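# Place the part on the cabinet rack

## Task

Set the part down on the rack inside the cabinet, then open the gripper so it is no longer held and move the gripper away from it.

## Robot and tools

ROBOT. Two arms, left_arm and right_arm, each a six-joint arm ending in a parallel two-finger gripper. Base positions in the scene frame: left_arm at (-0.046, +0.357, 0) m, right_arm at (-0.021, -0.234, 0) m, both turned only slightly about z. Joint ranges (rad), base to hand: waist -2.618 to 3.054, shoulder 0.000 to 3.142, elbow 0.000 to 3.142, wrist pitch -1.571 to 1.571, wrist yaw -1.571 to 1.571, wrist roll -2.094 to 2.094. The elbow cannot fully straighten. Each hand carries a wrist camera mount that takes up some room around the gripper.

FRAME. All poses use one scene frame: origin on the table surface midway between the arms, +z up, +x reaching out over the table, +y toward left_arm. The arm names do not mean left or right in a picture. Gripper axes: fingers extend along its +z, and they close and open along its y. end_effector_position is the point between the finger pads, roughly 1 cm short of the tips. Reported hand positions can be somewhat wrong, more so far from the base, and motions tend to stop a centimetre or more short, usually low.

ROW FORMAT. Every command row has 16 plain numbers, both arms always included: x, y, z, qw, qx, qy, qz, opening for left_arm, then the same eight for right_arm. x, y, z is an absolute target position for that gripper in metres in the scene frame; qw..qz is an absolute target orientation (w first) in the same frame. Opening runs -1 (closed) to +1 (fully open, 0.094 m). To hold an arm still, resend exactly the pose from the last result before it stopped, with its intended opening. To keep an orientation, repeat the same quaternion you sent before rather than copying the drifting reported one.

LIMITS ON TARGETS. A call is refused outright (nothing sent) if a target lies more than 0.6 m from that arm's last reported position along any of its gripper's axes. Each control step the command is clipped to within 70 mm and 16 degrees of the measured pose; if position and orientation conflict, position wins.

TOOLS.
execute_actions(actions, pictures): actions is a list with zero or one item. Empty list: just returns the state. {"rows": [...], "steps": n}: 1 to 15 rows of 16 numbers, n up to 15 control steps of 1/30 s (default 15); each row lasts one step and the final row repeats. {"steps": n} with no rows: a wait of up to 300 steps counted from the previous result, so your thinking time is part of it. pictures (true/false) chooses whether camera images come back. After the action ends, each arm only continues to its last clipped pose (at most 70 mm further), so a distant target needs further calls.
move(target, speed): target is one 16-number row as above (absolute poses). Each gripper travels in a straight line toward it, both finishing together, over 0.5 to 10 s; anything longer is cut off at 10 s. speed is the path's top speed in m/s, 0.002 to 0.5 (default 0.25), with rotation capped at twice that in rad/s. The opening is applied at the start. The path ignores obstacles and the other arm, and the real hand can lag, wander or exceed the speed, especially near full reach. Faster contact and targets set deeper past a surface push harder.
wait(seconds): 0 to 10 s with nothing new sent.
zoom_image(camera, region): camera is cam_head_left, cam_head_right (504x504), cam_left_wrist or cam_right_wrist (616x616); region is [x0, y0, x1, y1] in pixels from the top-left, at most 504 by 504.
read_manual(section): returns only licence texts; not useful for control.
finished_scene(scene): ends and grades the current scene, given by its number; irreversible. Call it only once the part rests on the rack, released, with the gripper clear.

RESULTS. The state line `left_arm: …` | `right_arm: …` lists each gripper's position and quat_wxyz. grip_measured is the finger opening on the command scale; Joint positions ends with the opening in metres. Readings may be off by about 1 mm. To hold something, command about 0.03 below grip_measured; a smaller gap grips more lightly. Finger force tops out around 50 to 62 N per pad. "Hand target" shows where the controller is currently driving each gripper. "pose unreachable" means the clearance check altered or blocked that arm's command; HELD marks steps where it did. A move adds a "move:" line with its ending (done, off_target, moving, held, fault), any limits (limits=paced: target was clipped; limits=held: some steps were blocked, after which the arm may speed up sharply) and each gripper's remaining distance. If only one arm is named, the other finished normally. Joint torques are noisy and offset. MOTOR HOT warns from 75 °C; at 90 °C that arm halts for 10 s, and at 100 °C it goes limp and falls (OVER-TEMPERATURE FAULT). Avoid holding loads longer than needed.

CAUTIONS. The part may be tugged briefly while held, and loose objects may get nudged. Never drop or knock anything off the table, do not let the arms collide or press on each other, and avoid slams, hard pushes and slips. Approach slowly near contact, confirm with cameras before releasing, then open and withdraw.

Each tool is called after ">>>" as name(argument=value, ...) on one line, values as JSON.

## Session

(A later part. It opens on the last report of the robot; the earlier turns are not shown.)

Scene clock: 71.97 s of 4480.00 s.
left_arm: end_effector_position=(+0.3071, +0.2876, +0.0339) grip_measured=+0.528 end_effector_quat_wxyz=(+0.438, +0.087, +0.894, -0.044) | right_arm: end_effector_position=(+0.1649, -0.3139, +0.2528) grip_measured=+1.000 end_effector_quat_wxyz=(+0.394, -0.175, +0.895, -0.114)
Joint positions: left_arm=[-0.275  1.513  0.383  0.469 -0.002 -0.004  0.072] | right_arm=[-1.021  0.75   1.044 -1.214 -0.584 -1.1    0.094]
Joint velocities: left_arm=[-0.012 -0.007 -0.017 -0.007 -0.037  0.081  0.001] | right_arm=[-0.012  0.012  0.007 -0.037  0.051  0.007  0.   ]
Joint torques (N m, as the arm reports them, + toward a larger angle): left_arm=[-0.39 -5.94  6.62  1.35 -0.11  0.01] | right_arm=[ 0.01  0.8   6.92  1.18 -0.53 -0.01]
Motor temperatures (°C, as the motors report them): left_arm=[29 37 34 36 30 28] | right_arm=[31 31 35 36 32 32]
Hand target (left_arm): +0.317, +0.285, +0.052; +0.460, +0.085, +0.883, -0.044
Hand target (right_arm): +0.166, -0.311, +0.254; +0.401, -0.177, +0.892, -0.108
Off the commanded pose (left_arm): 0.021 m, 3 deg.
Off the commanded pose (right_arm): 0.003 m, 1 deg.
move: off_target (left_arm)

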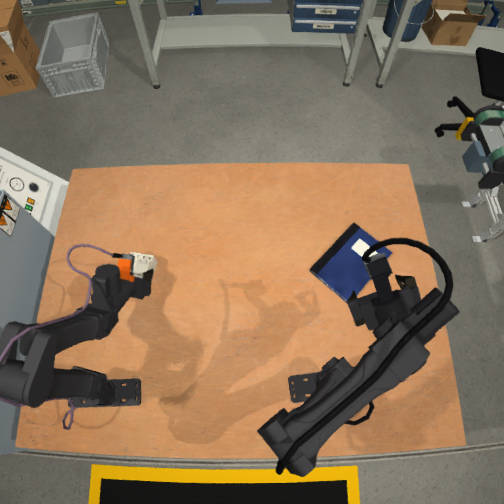

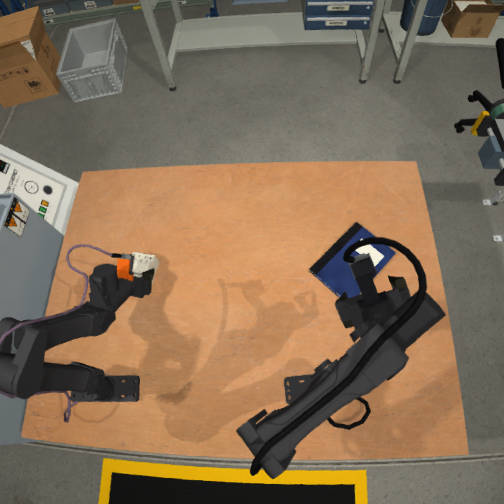

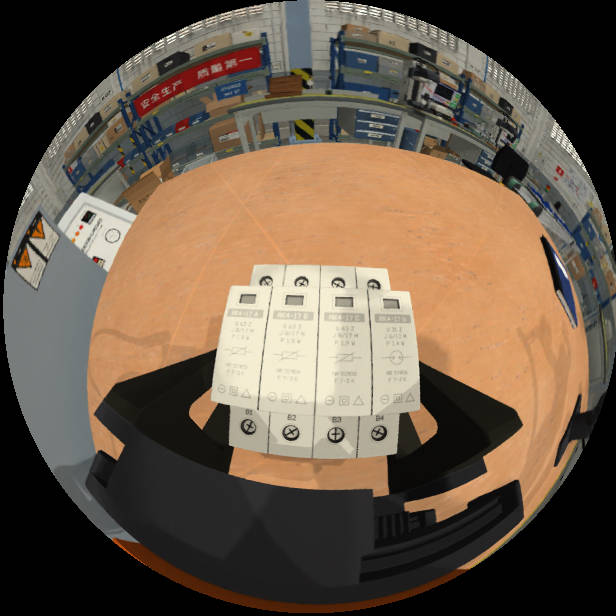

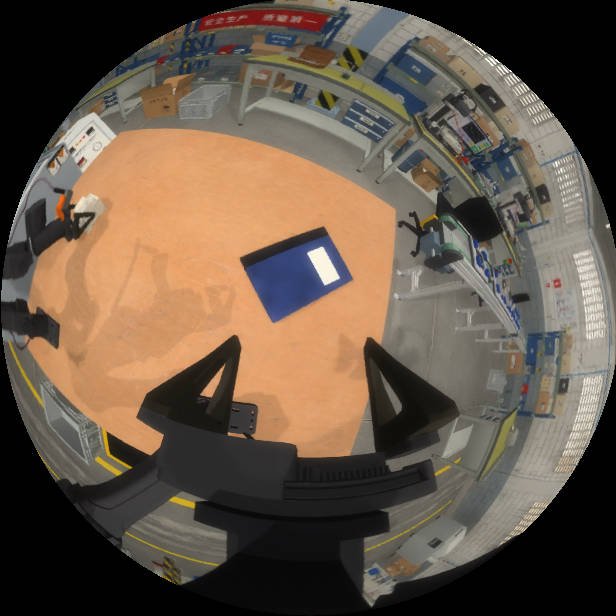

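>>> move(target=[0.29,0.30,0.40,0.460,0.085,0.883,-0.044,0.46,0.1664,-0.3113,0.2542,0.401,-0.177,0.892,-0.108,1], speed=0.25)

>>> move(target=[0.13,0.48,0.46,0.434,-0.303,0.834,0.158,0.46,0.1664,-0.3113,0.2542,0.401,-0.177,0.892,-0.108,1], speed=0.15)

Scene clock: 76.77 s of 4480.00 s.
left_arm: end_effector_position=(+0.2774, +0.3003, +0.3621) grip_measured=+0.528 end_effector_quat_wxyz=(+0.396, +0.086, +0.914, -0.038) | right_arm: end_effector_position=(+0.1649, -0.3138, +0.2528) grip_measured=+1.000 end_effector_quat_wxyz=(+0.394, -0.175, +0.895, -0.114)
Joint positions: left_arm=[-0.246  1.307  1.746 -1.193  0.016  0.011  0.072] | right_arm=[-1.021  0.75   1.044 -1.214 -0.584 -1.1    0.094]
Joint velocities: left_arm=[ 0.007  0.007 -0.017  0.037  0.007 -0.095 -0.001] | right_arm=[ 0.002  0.002 -0.002  0.007 -0.066 -0.037  0.   ]
Joint torques (N m, as the arm reports them, + toward a larger angle): left_arm=[ 0.76 -4.19  8.39  2.01  0.06  0.1 ] | right_arm=[-0.01  0.81  6.91  1.17 -0.52  0.  ]
Motor temperatures (°C, as the motors report them): left_arm=[29 36 35 38 30 28] | right_arm=[31 31 35 36 32 32]
Hand target (left_arm): +0.284, +0.301, +0.401; +0.460, +0.085, +0.883, -0.043
Hand target (right_arm): +0.166, -0.311, +0.254; +0.401, -0.177, +0.892, -0.108
Off the commanded pose (left_arm): 0.040 m, 8 deg.
Off the commanded pose (right_arm): 0.003 m, 1 deg.
move: off_target (left_arm)

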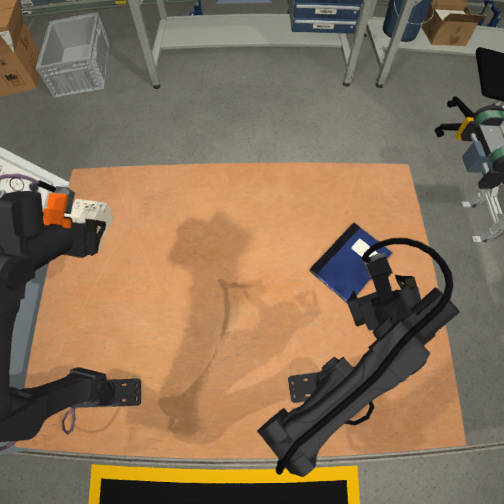

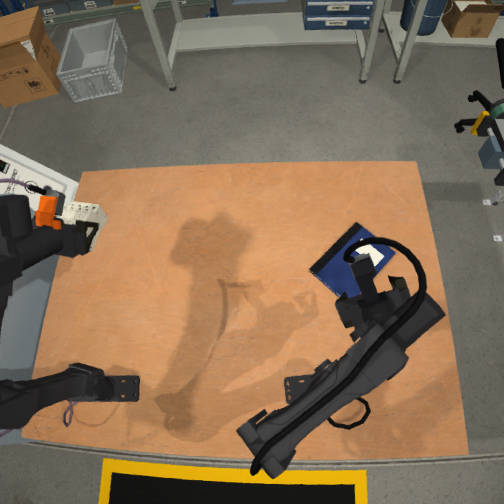

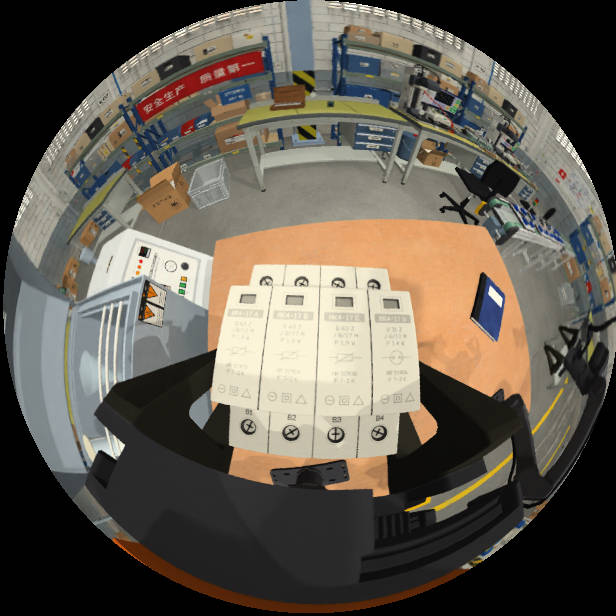

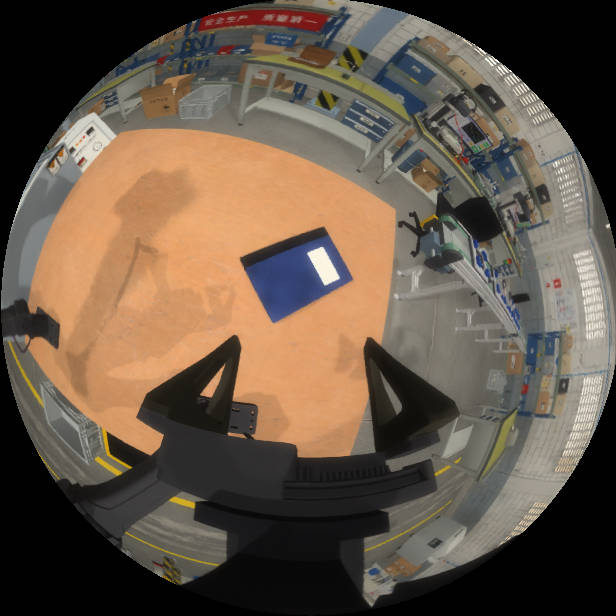

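Scene clock: 80.10 s of 4480.00 s.
left_arm: end_effector_position=(+0.1384, +0.4822, +0.4433) grip_measured=+0.528 end_effector_quat_wxyz=(+0.420, -0.302, +0.842, +0.155) | right_arm: end_effector_position=(+0.1649, -0.3138, +0.2528) grip_measured=+1.000 end_effector_quat_wxyz=(+0.394, -0.175, +0.895, -0.114)
Joint positions: left_arm=[ 0.328  1.191  2.094 -1.566 -0.234 -0.17   0.072] | right_arm=[-1.021  0.75   1.044 -1.214 -0.584 -1.1    0.094]
Joint velocities: left_arm=[ 0.032 -0.002  0.002 -0.066  0.037  0.066  0.   ] | right_arm=[ 0.012 -0.012  0.012  0.007 -0.007 -0.007  0.   ]
Joint torques (N m, as the arm reports them, + toward a larger angle): left_arm=[ 0.83 -1.45  6.45  1.34 -0.18  0.12] | right_arm=[-0.01  0.77  6.96  1.18 -0.53 -0.02]
Motor temperatures (°C, as the motors report them): left_arm=[29 36 35 38 30 28] | right_arm=[31 31 35 36 32 32]
Hand target (left_arm): +0.128, +0.480, +0.459; +0.444, -0.299, +0.829, +0.161
Hand target (right_arm): +0.166, -0.311, +0.254; +0.401, -0.177, +0.892, -0.108
Off the commanded pose (left_arm): 0.019 m, 2 deg.
Off the commanded pose (right_arm): 0.003 m, 1 deg.
joint sent to its limit (left arm) — the command would take joint 4 (wrist pitch) past its lower limit, so that joint was sent only as far as its limit.
move: off_target (left_arm)

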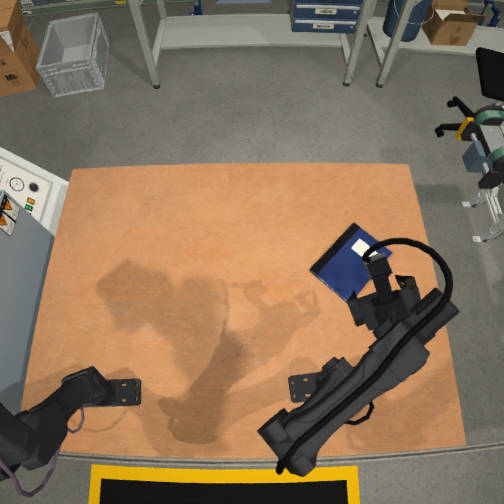

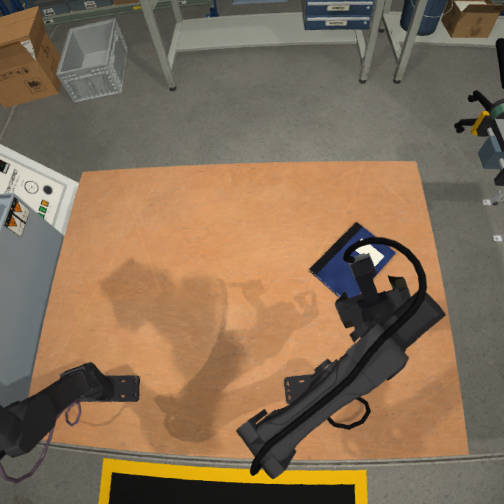

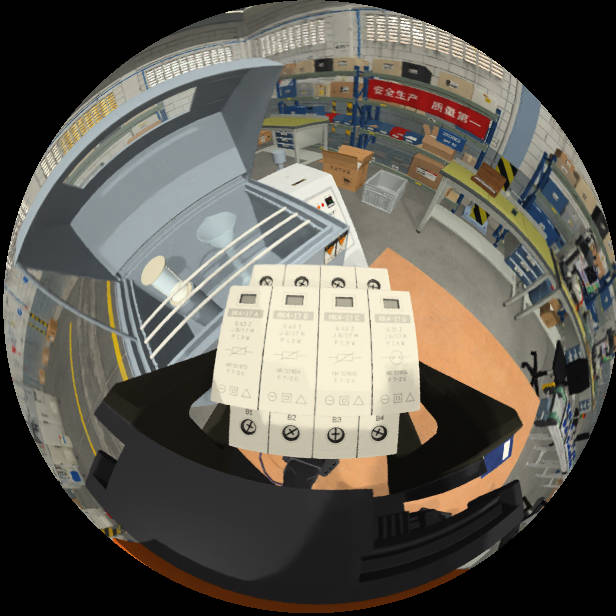

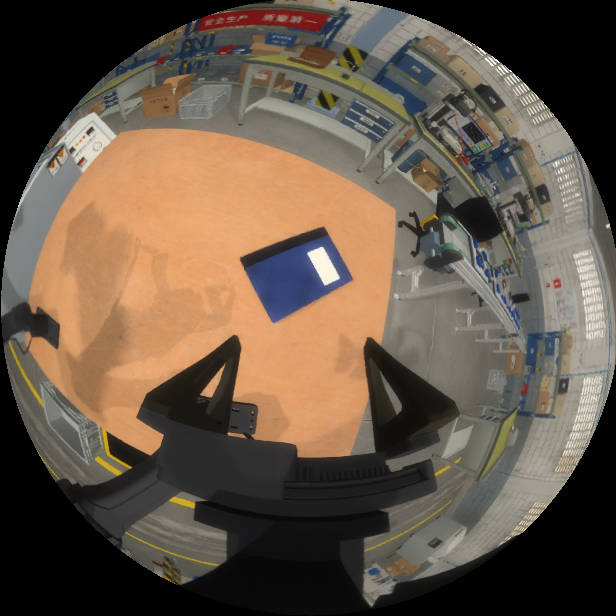

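>>> zoom_image(camera="cam_left_wrist", region=[0, 40, 380, 420])

Region (0, 40, 380, 420) of cam_left_wrist's 616x616 image, scaled by 1.326, with more detail than that image has.

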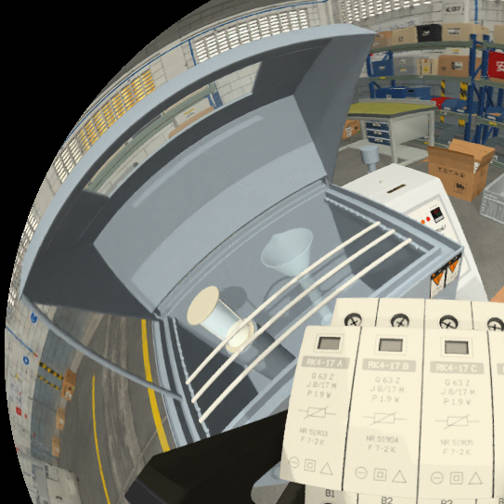

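>>> move(target=[0.14,0.60,0.46,0.400,-0.443,0.768,0.231,0.46,0.1664,-0.3113,0.2542,0.401,-0.177,0.892,-0.108,1], speed=0.08)

Scene clock: 86.67 s of 4480.00 s.
left_arm: end_effector_position=(+0.1348, +0.5867, +0.4220) grip_measured=+0.527 end_effector_quat_wxyz=(+0.335, -0.439, +0.809, +0.202) | right_arm: end_effector_position=(+0.1649, -0.3138, +0.2528) grip_measured=+1.000 end_effector_quat_wxyz=(+0.394, -0.175, +0.895, -0.114)
Joint positions: left_arm=[ 0.716  1.435  2.215 -1.563 -0.177 -0.13   0.072] | right_arm=[-1.021  0.75   1.044 -1.214 -0.584 -1.1    0.094]
Joint velocities: left_arm=[-0.022  0.002  0.012 -0.037 -0.007  0.066  0.002] | right_arm=[-0.012  0.017 -0.002 -0.037 -0.007 -0.095  0.   ]
Joint torques (N m, as the arm reports them, + toward a larger angle): left_arm=[ 0.75 -3.3   7.04  2.22 -0.31 -0.06] | right_arm=[ 0.02  0.78  6.96  1.18 -0.52  0.  ]
Motor temperatures (°C, as the motors report them): left_arm=[29 35 35 39 30 28] | right_arm=[31 31 35 36 32 32]
Hand target (left_arm): +0.136, +0.598, +0.459; +0.400, -0.443, +0.768, +0.232
Hand target (right_arm): +0.166, -0.311, +0.254; +0.401, -0.177, +0.892, -0.108
Off the commanded pose (left_arm): 0.041 m, 9 deg.
Off the commanded pose (right_arm): 0.003 m, 1 deg.
After step 90, 0.93 s passed at rest.
move: off_target (left_arm)

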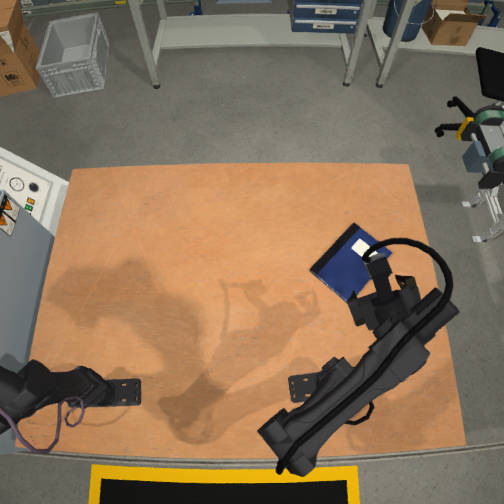

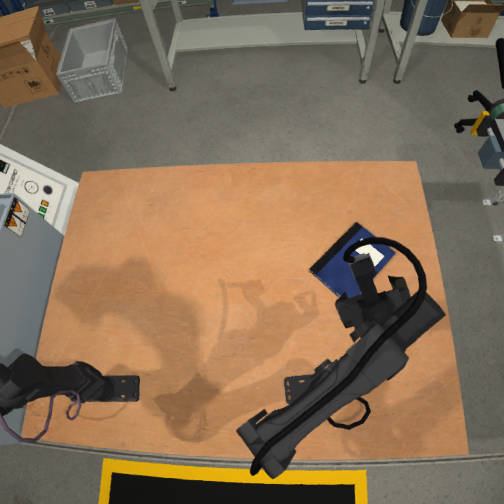

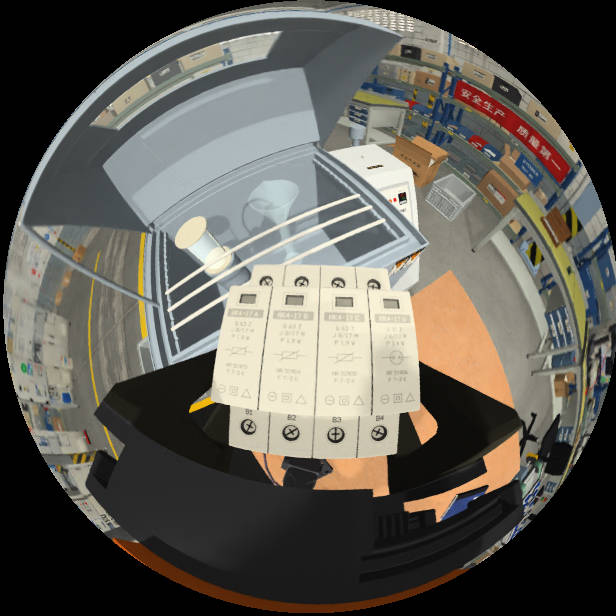

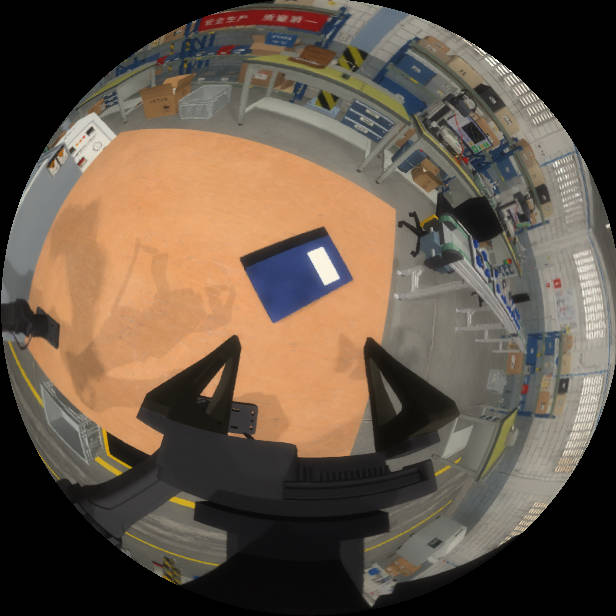

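>>> move(target=[0.27,0.64,0.45,0.436,-0.324,0.821,0.172,0.46,0.1664,-0.3113,0.2542,0.401,-0.177,0.892,-0.108,1], speed=0.08)

Scene clock: 94.07 s of 4480.00 s.
left_arm: end_effector_position=(+0.2572, +0.6376, +0.4034) grip_measured=+0.528 end_effector_quat_wxyz=(+0.362, -0.346, +0.853, +0.149) | right_arm: end_effector_position=(+0.1649, -0.3138, +0.2528) grip_measured=+1.000 end_effector_quat_wxyz=(+0.394, -0.175, +0.895, -0.114)
Joint positions: left_arm=[ 0.653  1.804  2.483 -1.446 -0.034 -0.027  0.072] | right_arm=[-1.021  0.75   1.044 -1.214 -0.584 -1.1    0.094]
Joint velocities: left_arm=[-0.017 -0.002  0.037  0.022  0.095  0.037  0.002] | right_arm=[-0.007 -0.007 -0.017  0.022  0.022  0.037  0.   ]
Joint torques (N m, as the arm reports them, + toward a larger angle): left_arm=[-0.72 -7.73  7.69  2.22  0.01  0.11] | right_arm=[ 0.01  0.83  6.95  1.17 -0.51  0.  ]
Motor temperatures (°C, as the motors report them): left_arm=[29 35 35 42 30 28] | right_arm=[31 31 35 36 32 32]
Hand target (left_arm): +0.265, +0.638, +0.449; +0.436, -0.324, +0.822, +0.173
Hand target (right_arm): +0.166, -0.311, +0.254; +0.401, -0.177, +0.892, -0.108
Off the commanded pose (left_arm): 0.048 m, 10 deg.
Off the commanded pose (right_arm): 0.003 m, 1 deg.
After step 90, 2.03 s passed at rest.
move: off_target (left_arm)

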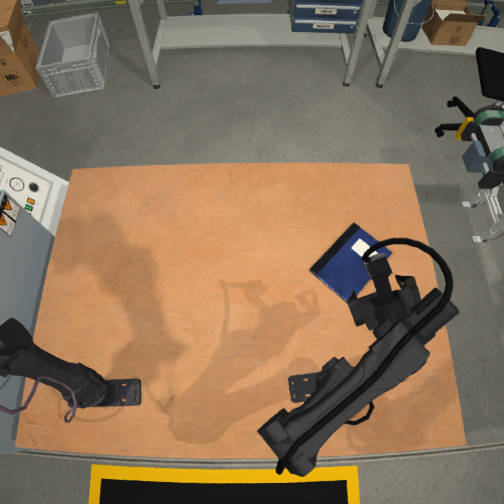

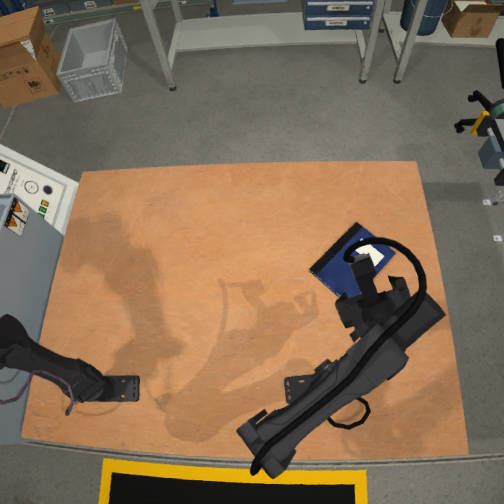

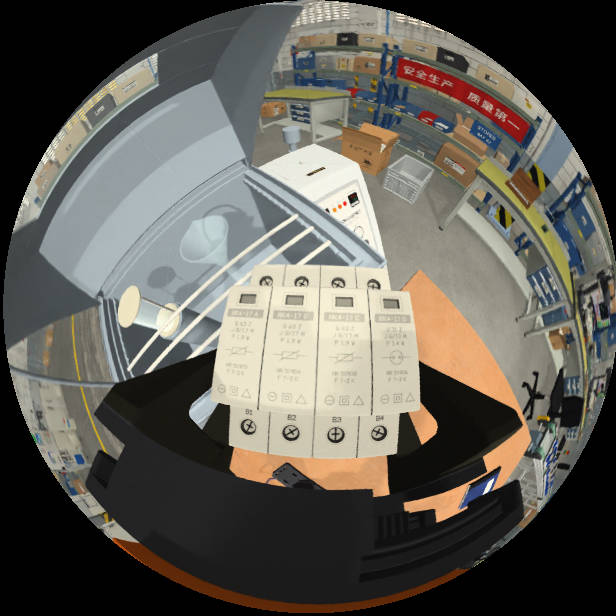

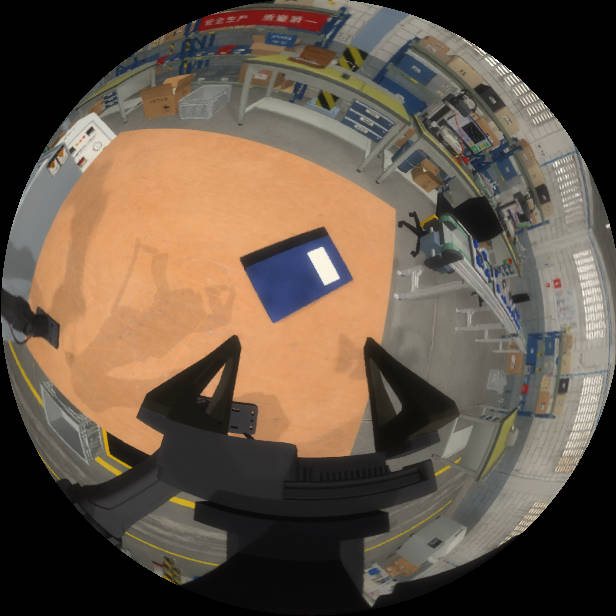

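>>> move(target=[0.27,0.64,0.47,0.397,-0.527,0.687,0.305,0.46,0.1664,-0.3113,0.2542,0.401,-0.177,0.892,-0.108,1], speed=0.08)

Scene clock: 101.73 s of 4480.00 s.
left_arm: end_effector_position=(+0.2761, +0.6373, +0.4338) grip_measured=+0.527 end_effector_quat_wxyz=(+0.380, -0.498, +0.721, +0.297) | right_arm: end_effector_position=(+0.1649, -0.3138, +0.2528) grip_measured=+1.000 end_effector_quat_wxyz=(+0.394, -0.175, +0.895, -0.114)
Joint positions: left_arm=[ 0.377  2.018  2.839 -1.566 -0.661 -0.457  0.072] | right_arm=[-1.021  0.75   1.044 -1.214 -0.584 -1.1    0.094]
Joint velocities: left_arm=[-0.017 -0.017 -0.002 -0.051 -0.081 -0.022  0.001] | right_arm=[-0.012  0.007  0.002 -0.066 -0.022 -0.007  0.   ]
Joint torques (N m, as the arm reports them, + toward a larger angle): left_arm=[-0.73 -8.45  6.72  1.71 -0.78 -0.05] | right_arm=[ 0.03  0.79  6.97  1.19 -0.52  0.  ]
Motor temperatures (°C, as the motors report them): left_arm=[29 36 35 42 30 28] | right_arm=[31 31 35 36 32 32]
Hand target (left_arm): +0.267, +0.638, +0.467; +0.429, -0.511, +0.678, +0.309
Hand target (right_arm): +0.166, -0.311, +0.254; +0.401, -0.177, +0.892, -0.108
Off the commanded pose (left_arm): 0.037 m, 6 deg.
Off the commanded pose (right_arm): 0.003 m, 1 deg.
elbow stopped short (left arm): the move would have taken joint 3 (elbow) straighter than the controller allows; a more bent joint 3 avoids this.
After step 90, 0.60 s passed at rest.
move: off_target (left_arm)

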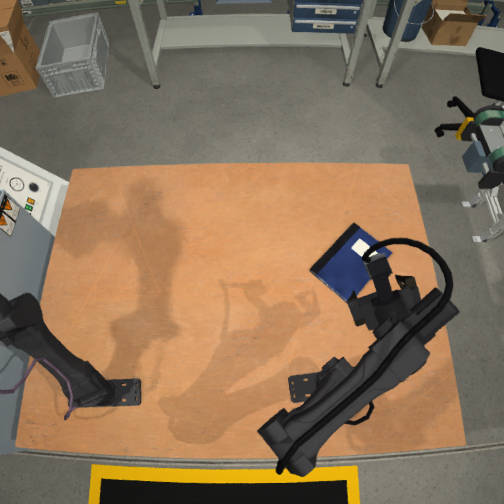

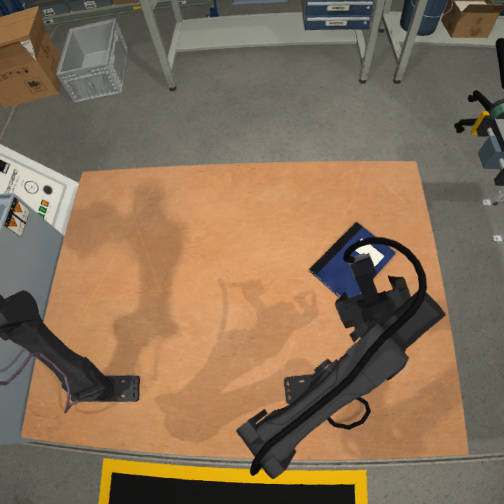

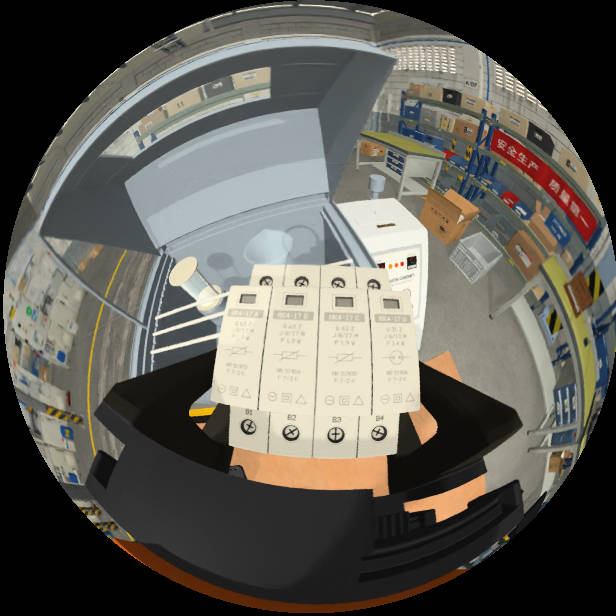

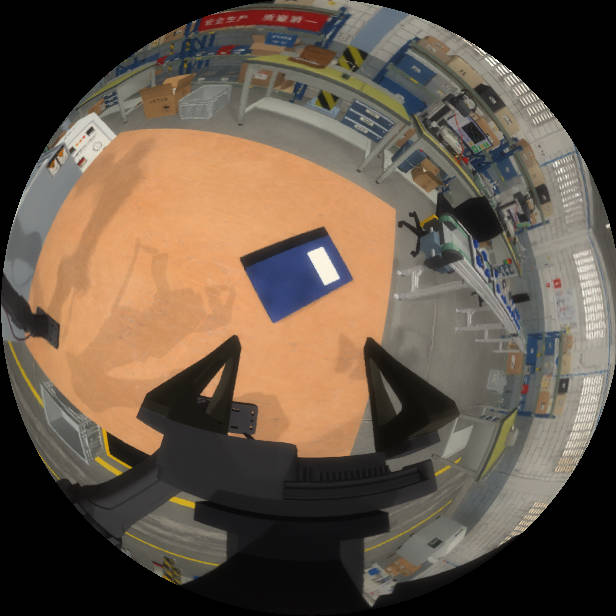

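>>> zoom_image(camera="cam_left_wrist", region=[100, 170, 460, 440])

Region (100, 170, 460, 440) of cam_left_wrist's 616x616 image, scaled by 1.400, with more detail than that image has; it fills the top 378 rows of this view, and the rest is white.

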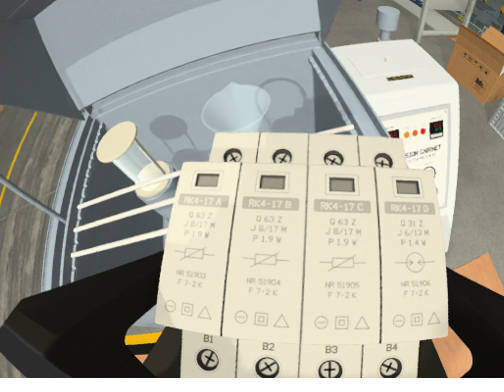

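>>> move(target=[0.14,0.68,0.48,0.42,-0.447,0.758,0.248,0.46,0.1664,-0.3113,0.2542,0.401,-0.177,0.892,-0.108,1], speed=0.08)

Scene clock: 116.83 s of 4480.00 s.
left_arm: end_effector_position=(+0.1391, +0.6758, +0.4423) grip_measured=+0.527 end_effector_quat_wxyz=(+0.360, -0.460, +0.782, +0.217) | right_arm: end_effector_position=(+0.1649, -0.3138, +0.2528) grip_measured=+1.000 end_effector_quat_wxyz=(+0.394, -0.175, +0.895, -0.114)
Joint positions: left_arm=[ 0.947  1.735  2.587 -1.557 -0.039 -0.023  0.072] | right_arm=[-1.021  0.75   1.044 -1.214 -0.584 -1.1    0.094]
Joint velocities: left_arm=[-0.022 -0.007 -0.012 -0.051 -0.037 -0.007  0.   ] | right_arm=[ 0.007  0.002 -0.007 -0.051 -0.081 -0.037  0.   ]
Joint torques (N m, as the arm reports them, + toward a larger angle): left_arm=[ 0.62 -6.56  6.85  2.13  0.01  0.1 ] | right_arm=[ 0.01  0.82  6.97  1.18 -0.52 -0.01]
Motor temperatures (°C, as the motors report them): left_arm=[29 38 35 43 31 28] | right_arm=[31 31 35 36 32 32]
Hand target (left_arm): +0.137, +0.676, +0.481; +0.418, -0.442, +0.753, +0.249
Hand target (right_arm): +0.166, -0.311, +0.254; +0.401, -0.177, +0.892, -0.108
Off the commanded pose (left_arm): 0.038 m, 8 deg.
Off the commanded pose (right_arm): 0.003 m, 1 deg.
After step 90, 9.57 s passed at rest.
move: off_target (left_arm)

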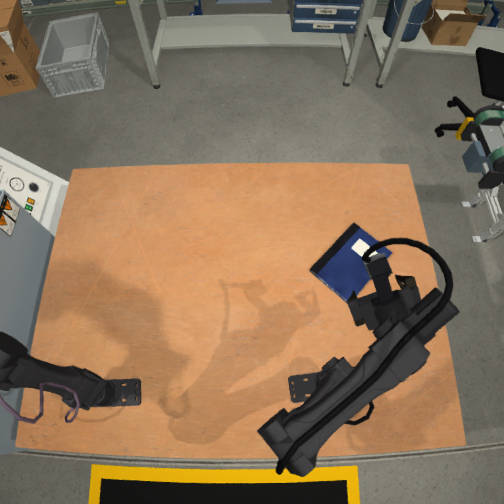

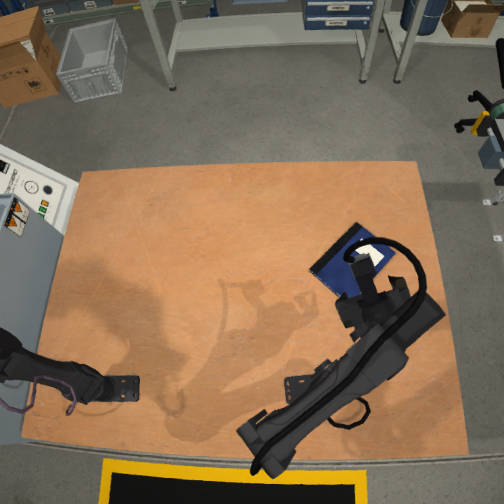

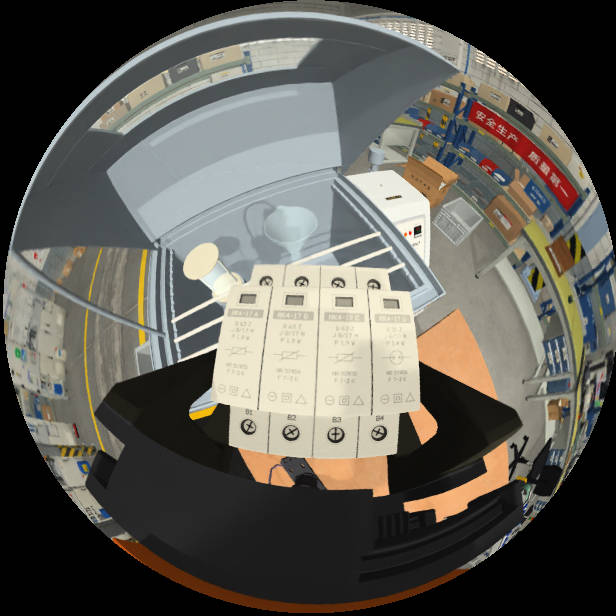

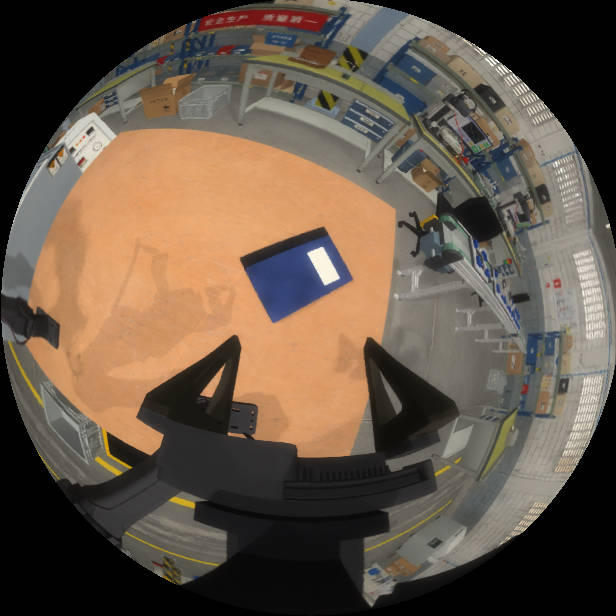

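>>> move(target=[0.155,0.73,0.46,0.44,-0.441,0.747,0.26,0.46,0.1664,-0.3113,0.2542,0.401,-0.177,0.892,-0.108,1], speed=0.05)

Scene clock: 122.20 s of 4480.00 s.
left_arm: end_effector_position=(+0.1547, +0.7254, +0.4095) grip_measured=+0.527 end_effector_quat_wxyz=(+0.365, -0.461, +0.779, +0.216) | right_arm: end_effector_position=(+0.1649, -0.3138, +0.2528) grip_measured=+1.000 end_effector_quat_wxyz=(+0.394, -0.175, +0.895, -0.114)
Joint positions: left_arm=[ 0.992  1.73   2.338 -1.303 -0.001 -0.     0.072] | right_arm=[-1.021  0.75   1.044 -1.214 -0.584 -1.1    0.094]
Joint velocities: left_arm=[ 0.012 -0.007 -0.022  0.037  0.022  0.037 -0.   ] | right_arm=[-0.002 -0.022 -0.012  0.051  0.081 -0.066  0.   ]
Joint torques (N m, as the arm reports them, + toward a larger angle): left_arm=[ 0.75 -9.63  5.71  2.42  0.04  0.1 ] | right_arm=[-0.06  0.78  6.9   1.17 -0.53  0.  ]
Motor temperatures (°C, as the motors report them): left_arm=[29 38 35 44 31 28] | right_arm=[31 31 35 37 32 32]
Hand target (left_arm): +0.151, +0.725, +0.460; +0.434, -0.438, +0.743, +0.259
Hand target (right_arm): +0.166, -0.311, +0.254; +0.401, -0.177, +0.892, -0.108
Off the commanded pose (left_arm): 0.051 m, 11 deg.
Off the commanded pose (right_arm): 0.003 m, 1 deg.
move: off_target (left_arm)

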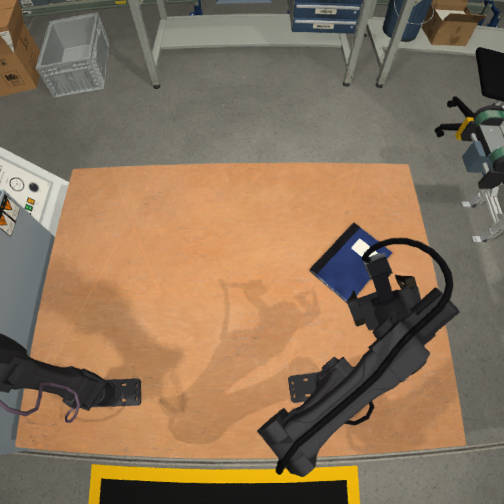

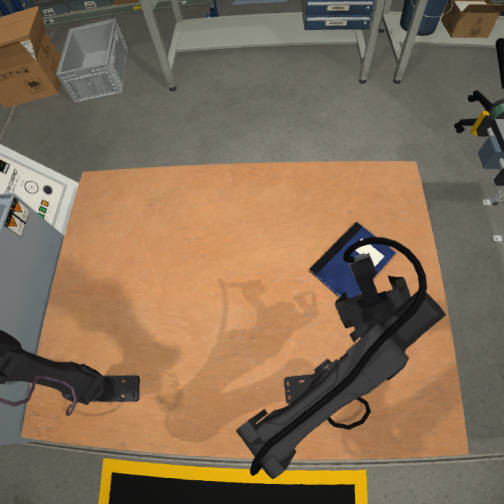

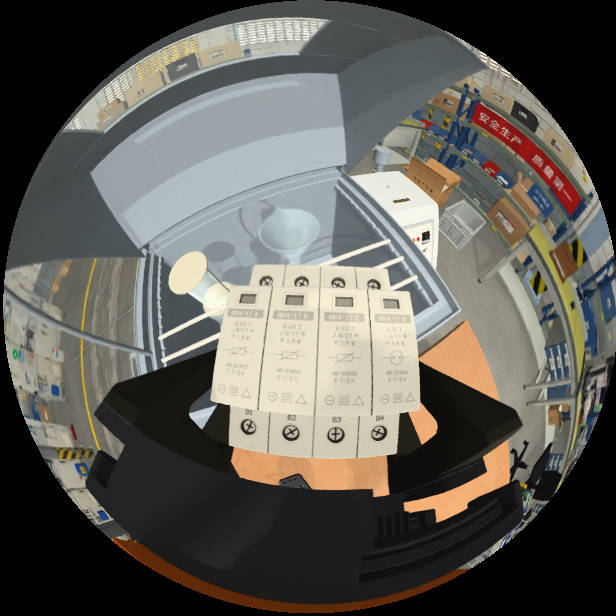

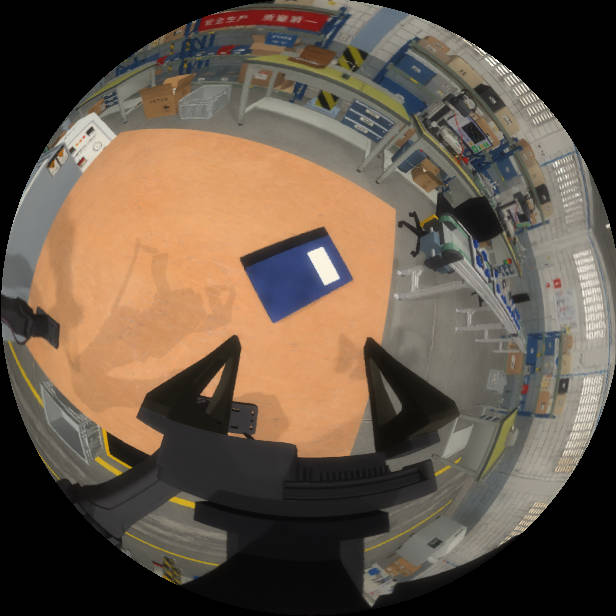

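>>> move(target=[0.18,0.80,0.47,0.46,-0.436,0.737,0.272,0.46,0.1664,-0.3113,0.2542,0.401,-0.177,0.892,-0.108,1], speed=0.05)

Scene clock: 126.97 s of 4480.00 s.
left_arm: end_effector_position=(+0.1791, +0.7941, +0.4154) grip_measured=+0.527 end_effector_quat_wxyz=(+0.396, -0.455, +0.763, +0.233) | right_arm: end_effector_position=(+0.1649, -0.3138, +0.2528) grip_measured=+1.000 end_effector_quat_wxyz=(+0.394, -0.175, +0.895, -0.114)
Joint positions: left_arm=[ 1.026  2.085  2.833 -1.364  0.026  0.013  0.072] | right_arm=[-1.021  0.75   1.044 -1.214 -0.584 -1.1    0.094]
Joint velocities: left_arm=[-0.007 -0.002 -0.007  0.007  0.007 -0.11   0.   ] | right_arm=[-0.007 -0.012 -0.007 -0.051 -0.007 -0.037  0.   ]
Joint torques (N m, as the arm reports them, + toward a larger angle): left_arm=[  0.74 -10.08   7.61   2.31   0.08   0.1 ] | right_arm=[ 0.02  0.8   6.93  1.17 -0.52  0.  ]
Motor temperatures (°C, as the motors report them): left_arm=[29 39 35 46 31 28] | right_arm=[31 31 35 37 32 32]
Hand target (left_arm): +0.175, +0.793, +0.467; +0.459, -0.429, +0.728, +0.274
Hand target (right_arm): +0.166, -0.311, +0.254; +0.401, -0.177, +0.892, -0.108
Off the commanded pose (left_arm): 0.055 m, 9 deg.
Off the commanded pose (right_arm): 0.003 m, 1 deg.
elbow stopped short (left arm): the move would have taken joint 3 (elbow) straighter than the controller allows; a more bent joint 3 avoids this.
move: off_target (left_arm)

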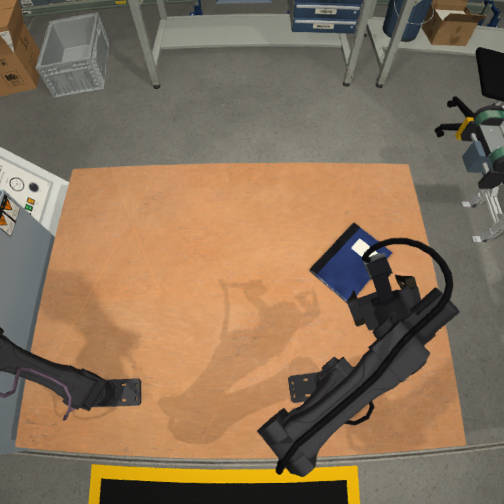

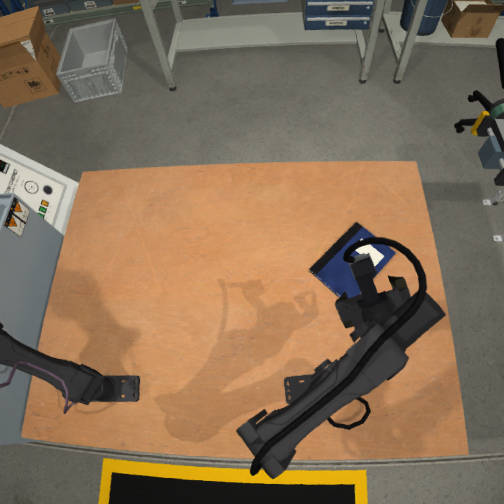

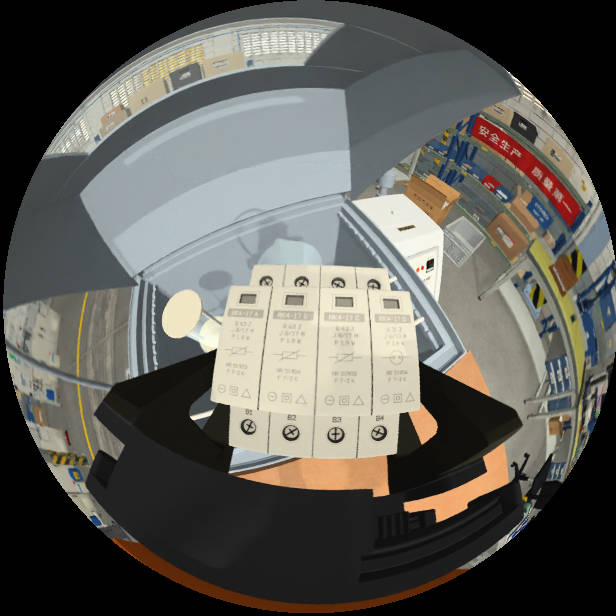

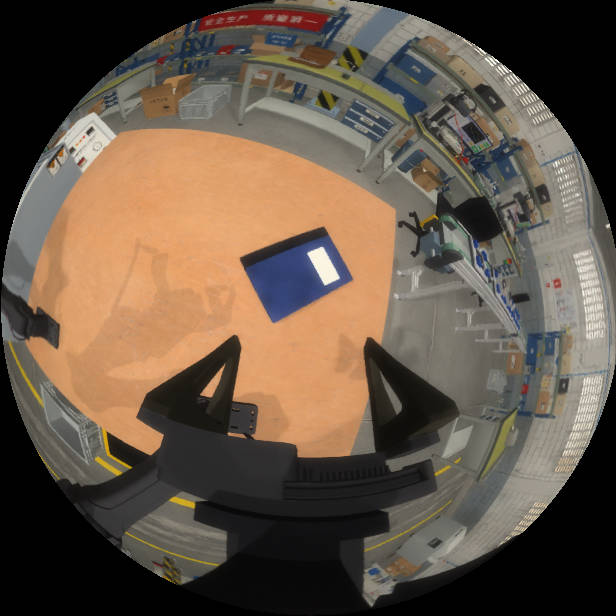

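>>> move(target=[0.18,0.80,0.425,0.46,-0.436,0.737,0.272,0.46,0.1664,-0.3113,0.2542,0.401,-0.177,0.892,-0.108,1], speed=0.04)

>>> zoom_image(camera="cam_left_wrist", region=[100, 200, 500, 500])

Scene clock: 130.93 s of 4480.00 s.
left_arm: end_effector_position=(+0.1794, +0.7944, +0.3653) grip_measured=+0.527 end_effector_quat_wxyz=(+0.382, -0.460, +0.770, +0.224) | right_arm: end_effector_position=(+0.1649, -0.3138, +0.2528) grip_measured=+1.000 end_effector_quat_wxyz=(+0.394, -0.175, +0.895, -0.114)
Joint positions: left_arm=[ 1.026  1.826  2.186 -1.015  0.027  0.013  0.072] | right_arm=[-1.021  0.75   1.044 -1.214 -0.584 -1.1    0.094]
Joint velocities: left_arm=[ 0.012 -0.012 -0.017  0.037  0.051 -0.007  0.001] | right_arm=[-0.032  0.002  0.007  0.022 -0.066  0.022  0.   ]
Joint torques (N m, as the arm reports them, + toward a larger angle): left_arm=[  0.54 -11.57   6.94   2.49   0.06   0.08] | right_arm=[-0.04  0.79  6.95  1.19 -0.53  0.  ]
Motor temperatures (°C, as the motors report them): left_arm=[29 40 35 47 31 28] | right_arm=[31 31 35 37 32 32]
Hand target (left_arm): +0.177, +0.794, +0.426; +0.453, -0.432, +0.732, +0.270
Hand target (right_arm): +0.166, -0.311, +0.254; +0.401, -0.177, +0.892, -0.108
Off the commanded pose (left_arm): 0.060 m, 11 deg.
Off the commanded pose (right_arm): 0.003 m, 1 deg.
move: off_target (left_arm)

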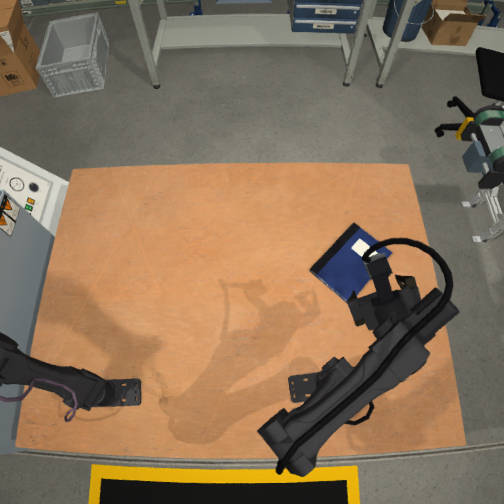

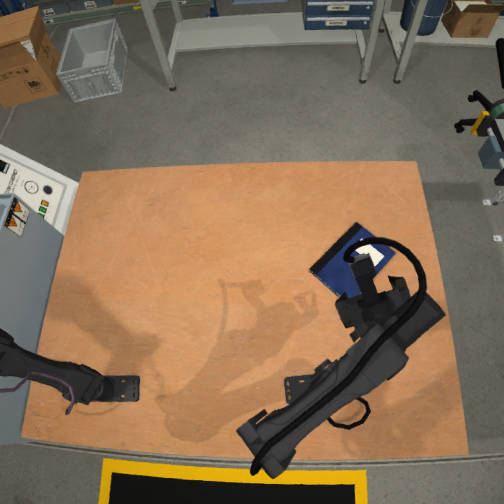

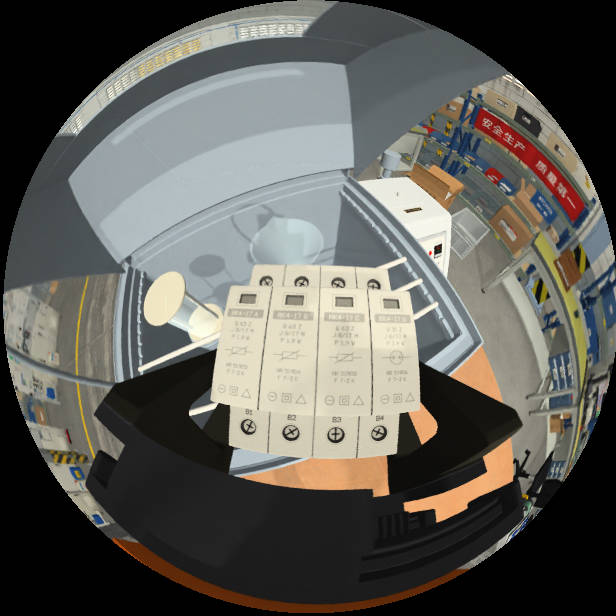

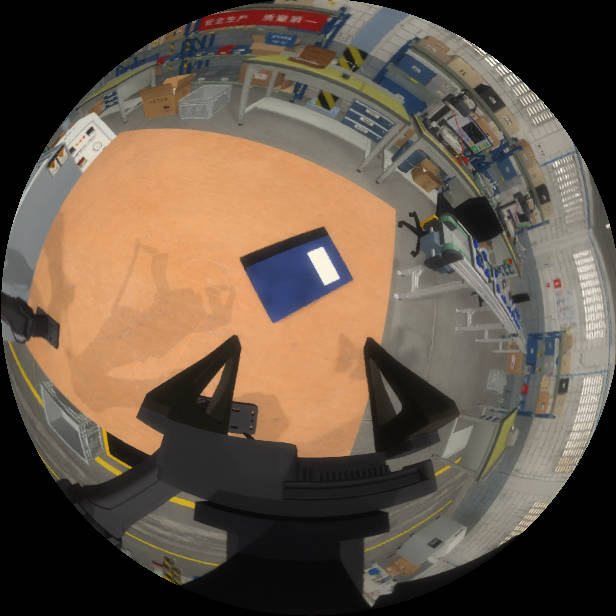

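Region (100, 200, 500, 500) of cam_left_wrist's 616x616 image, scaled by 1.260, with more detail than that image has; it fills the top 378 rows of this view, and the rest is white.

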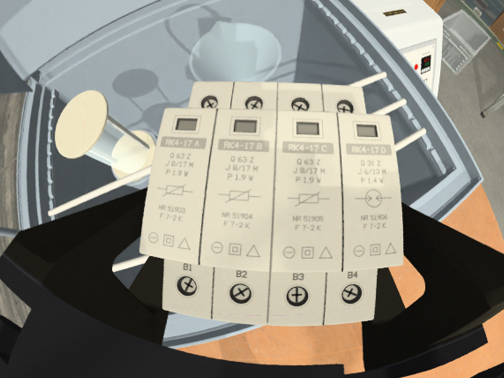

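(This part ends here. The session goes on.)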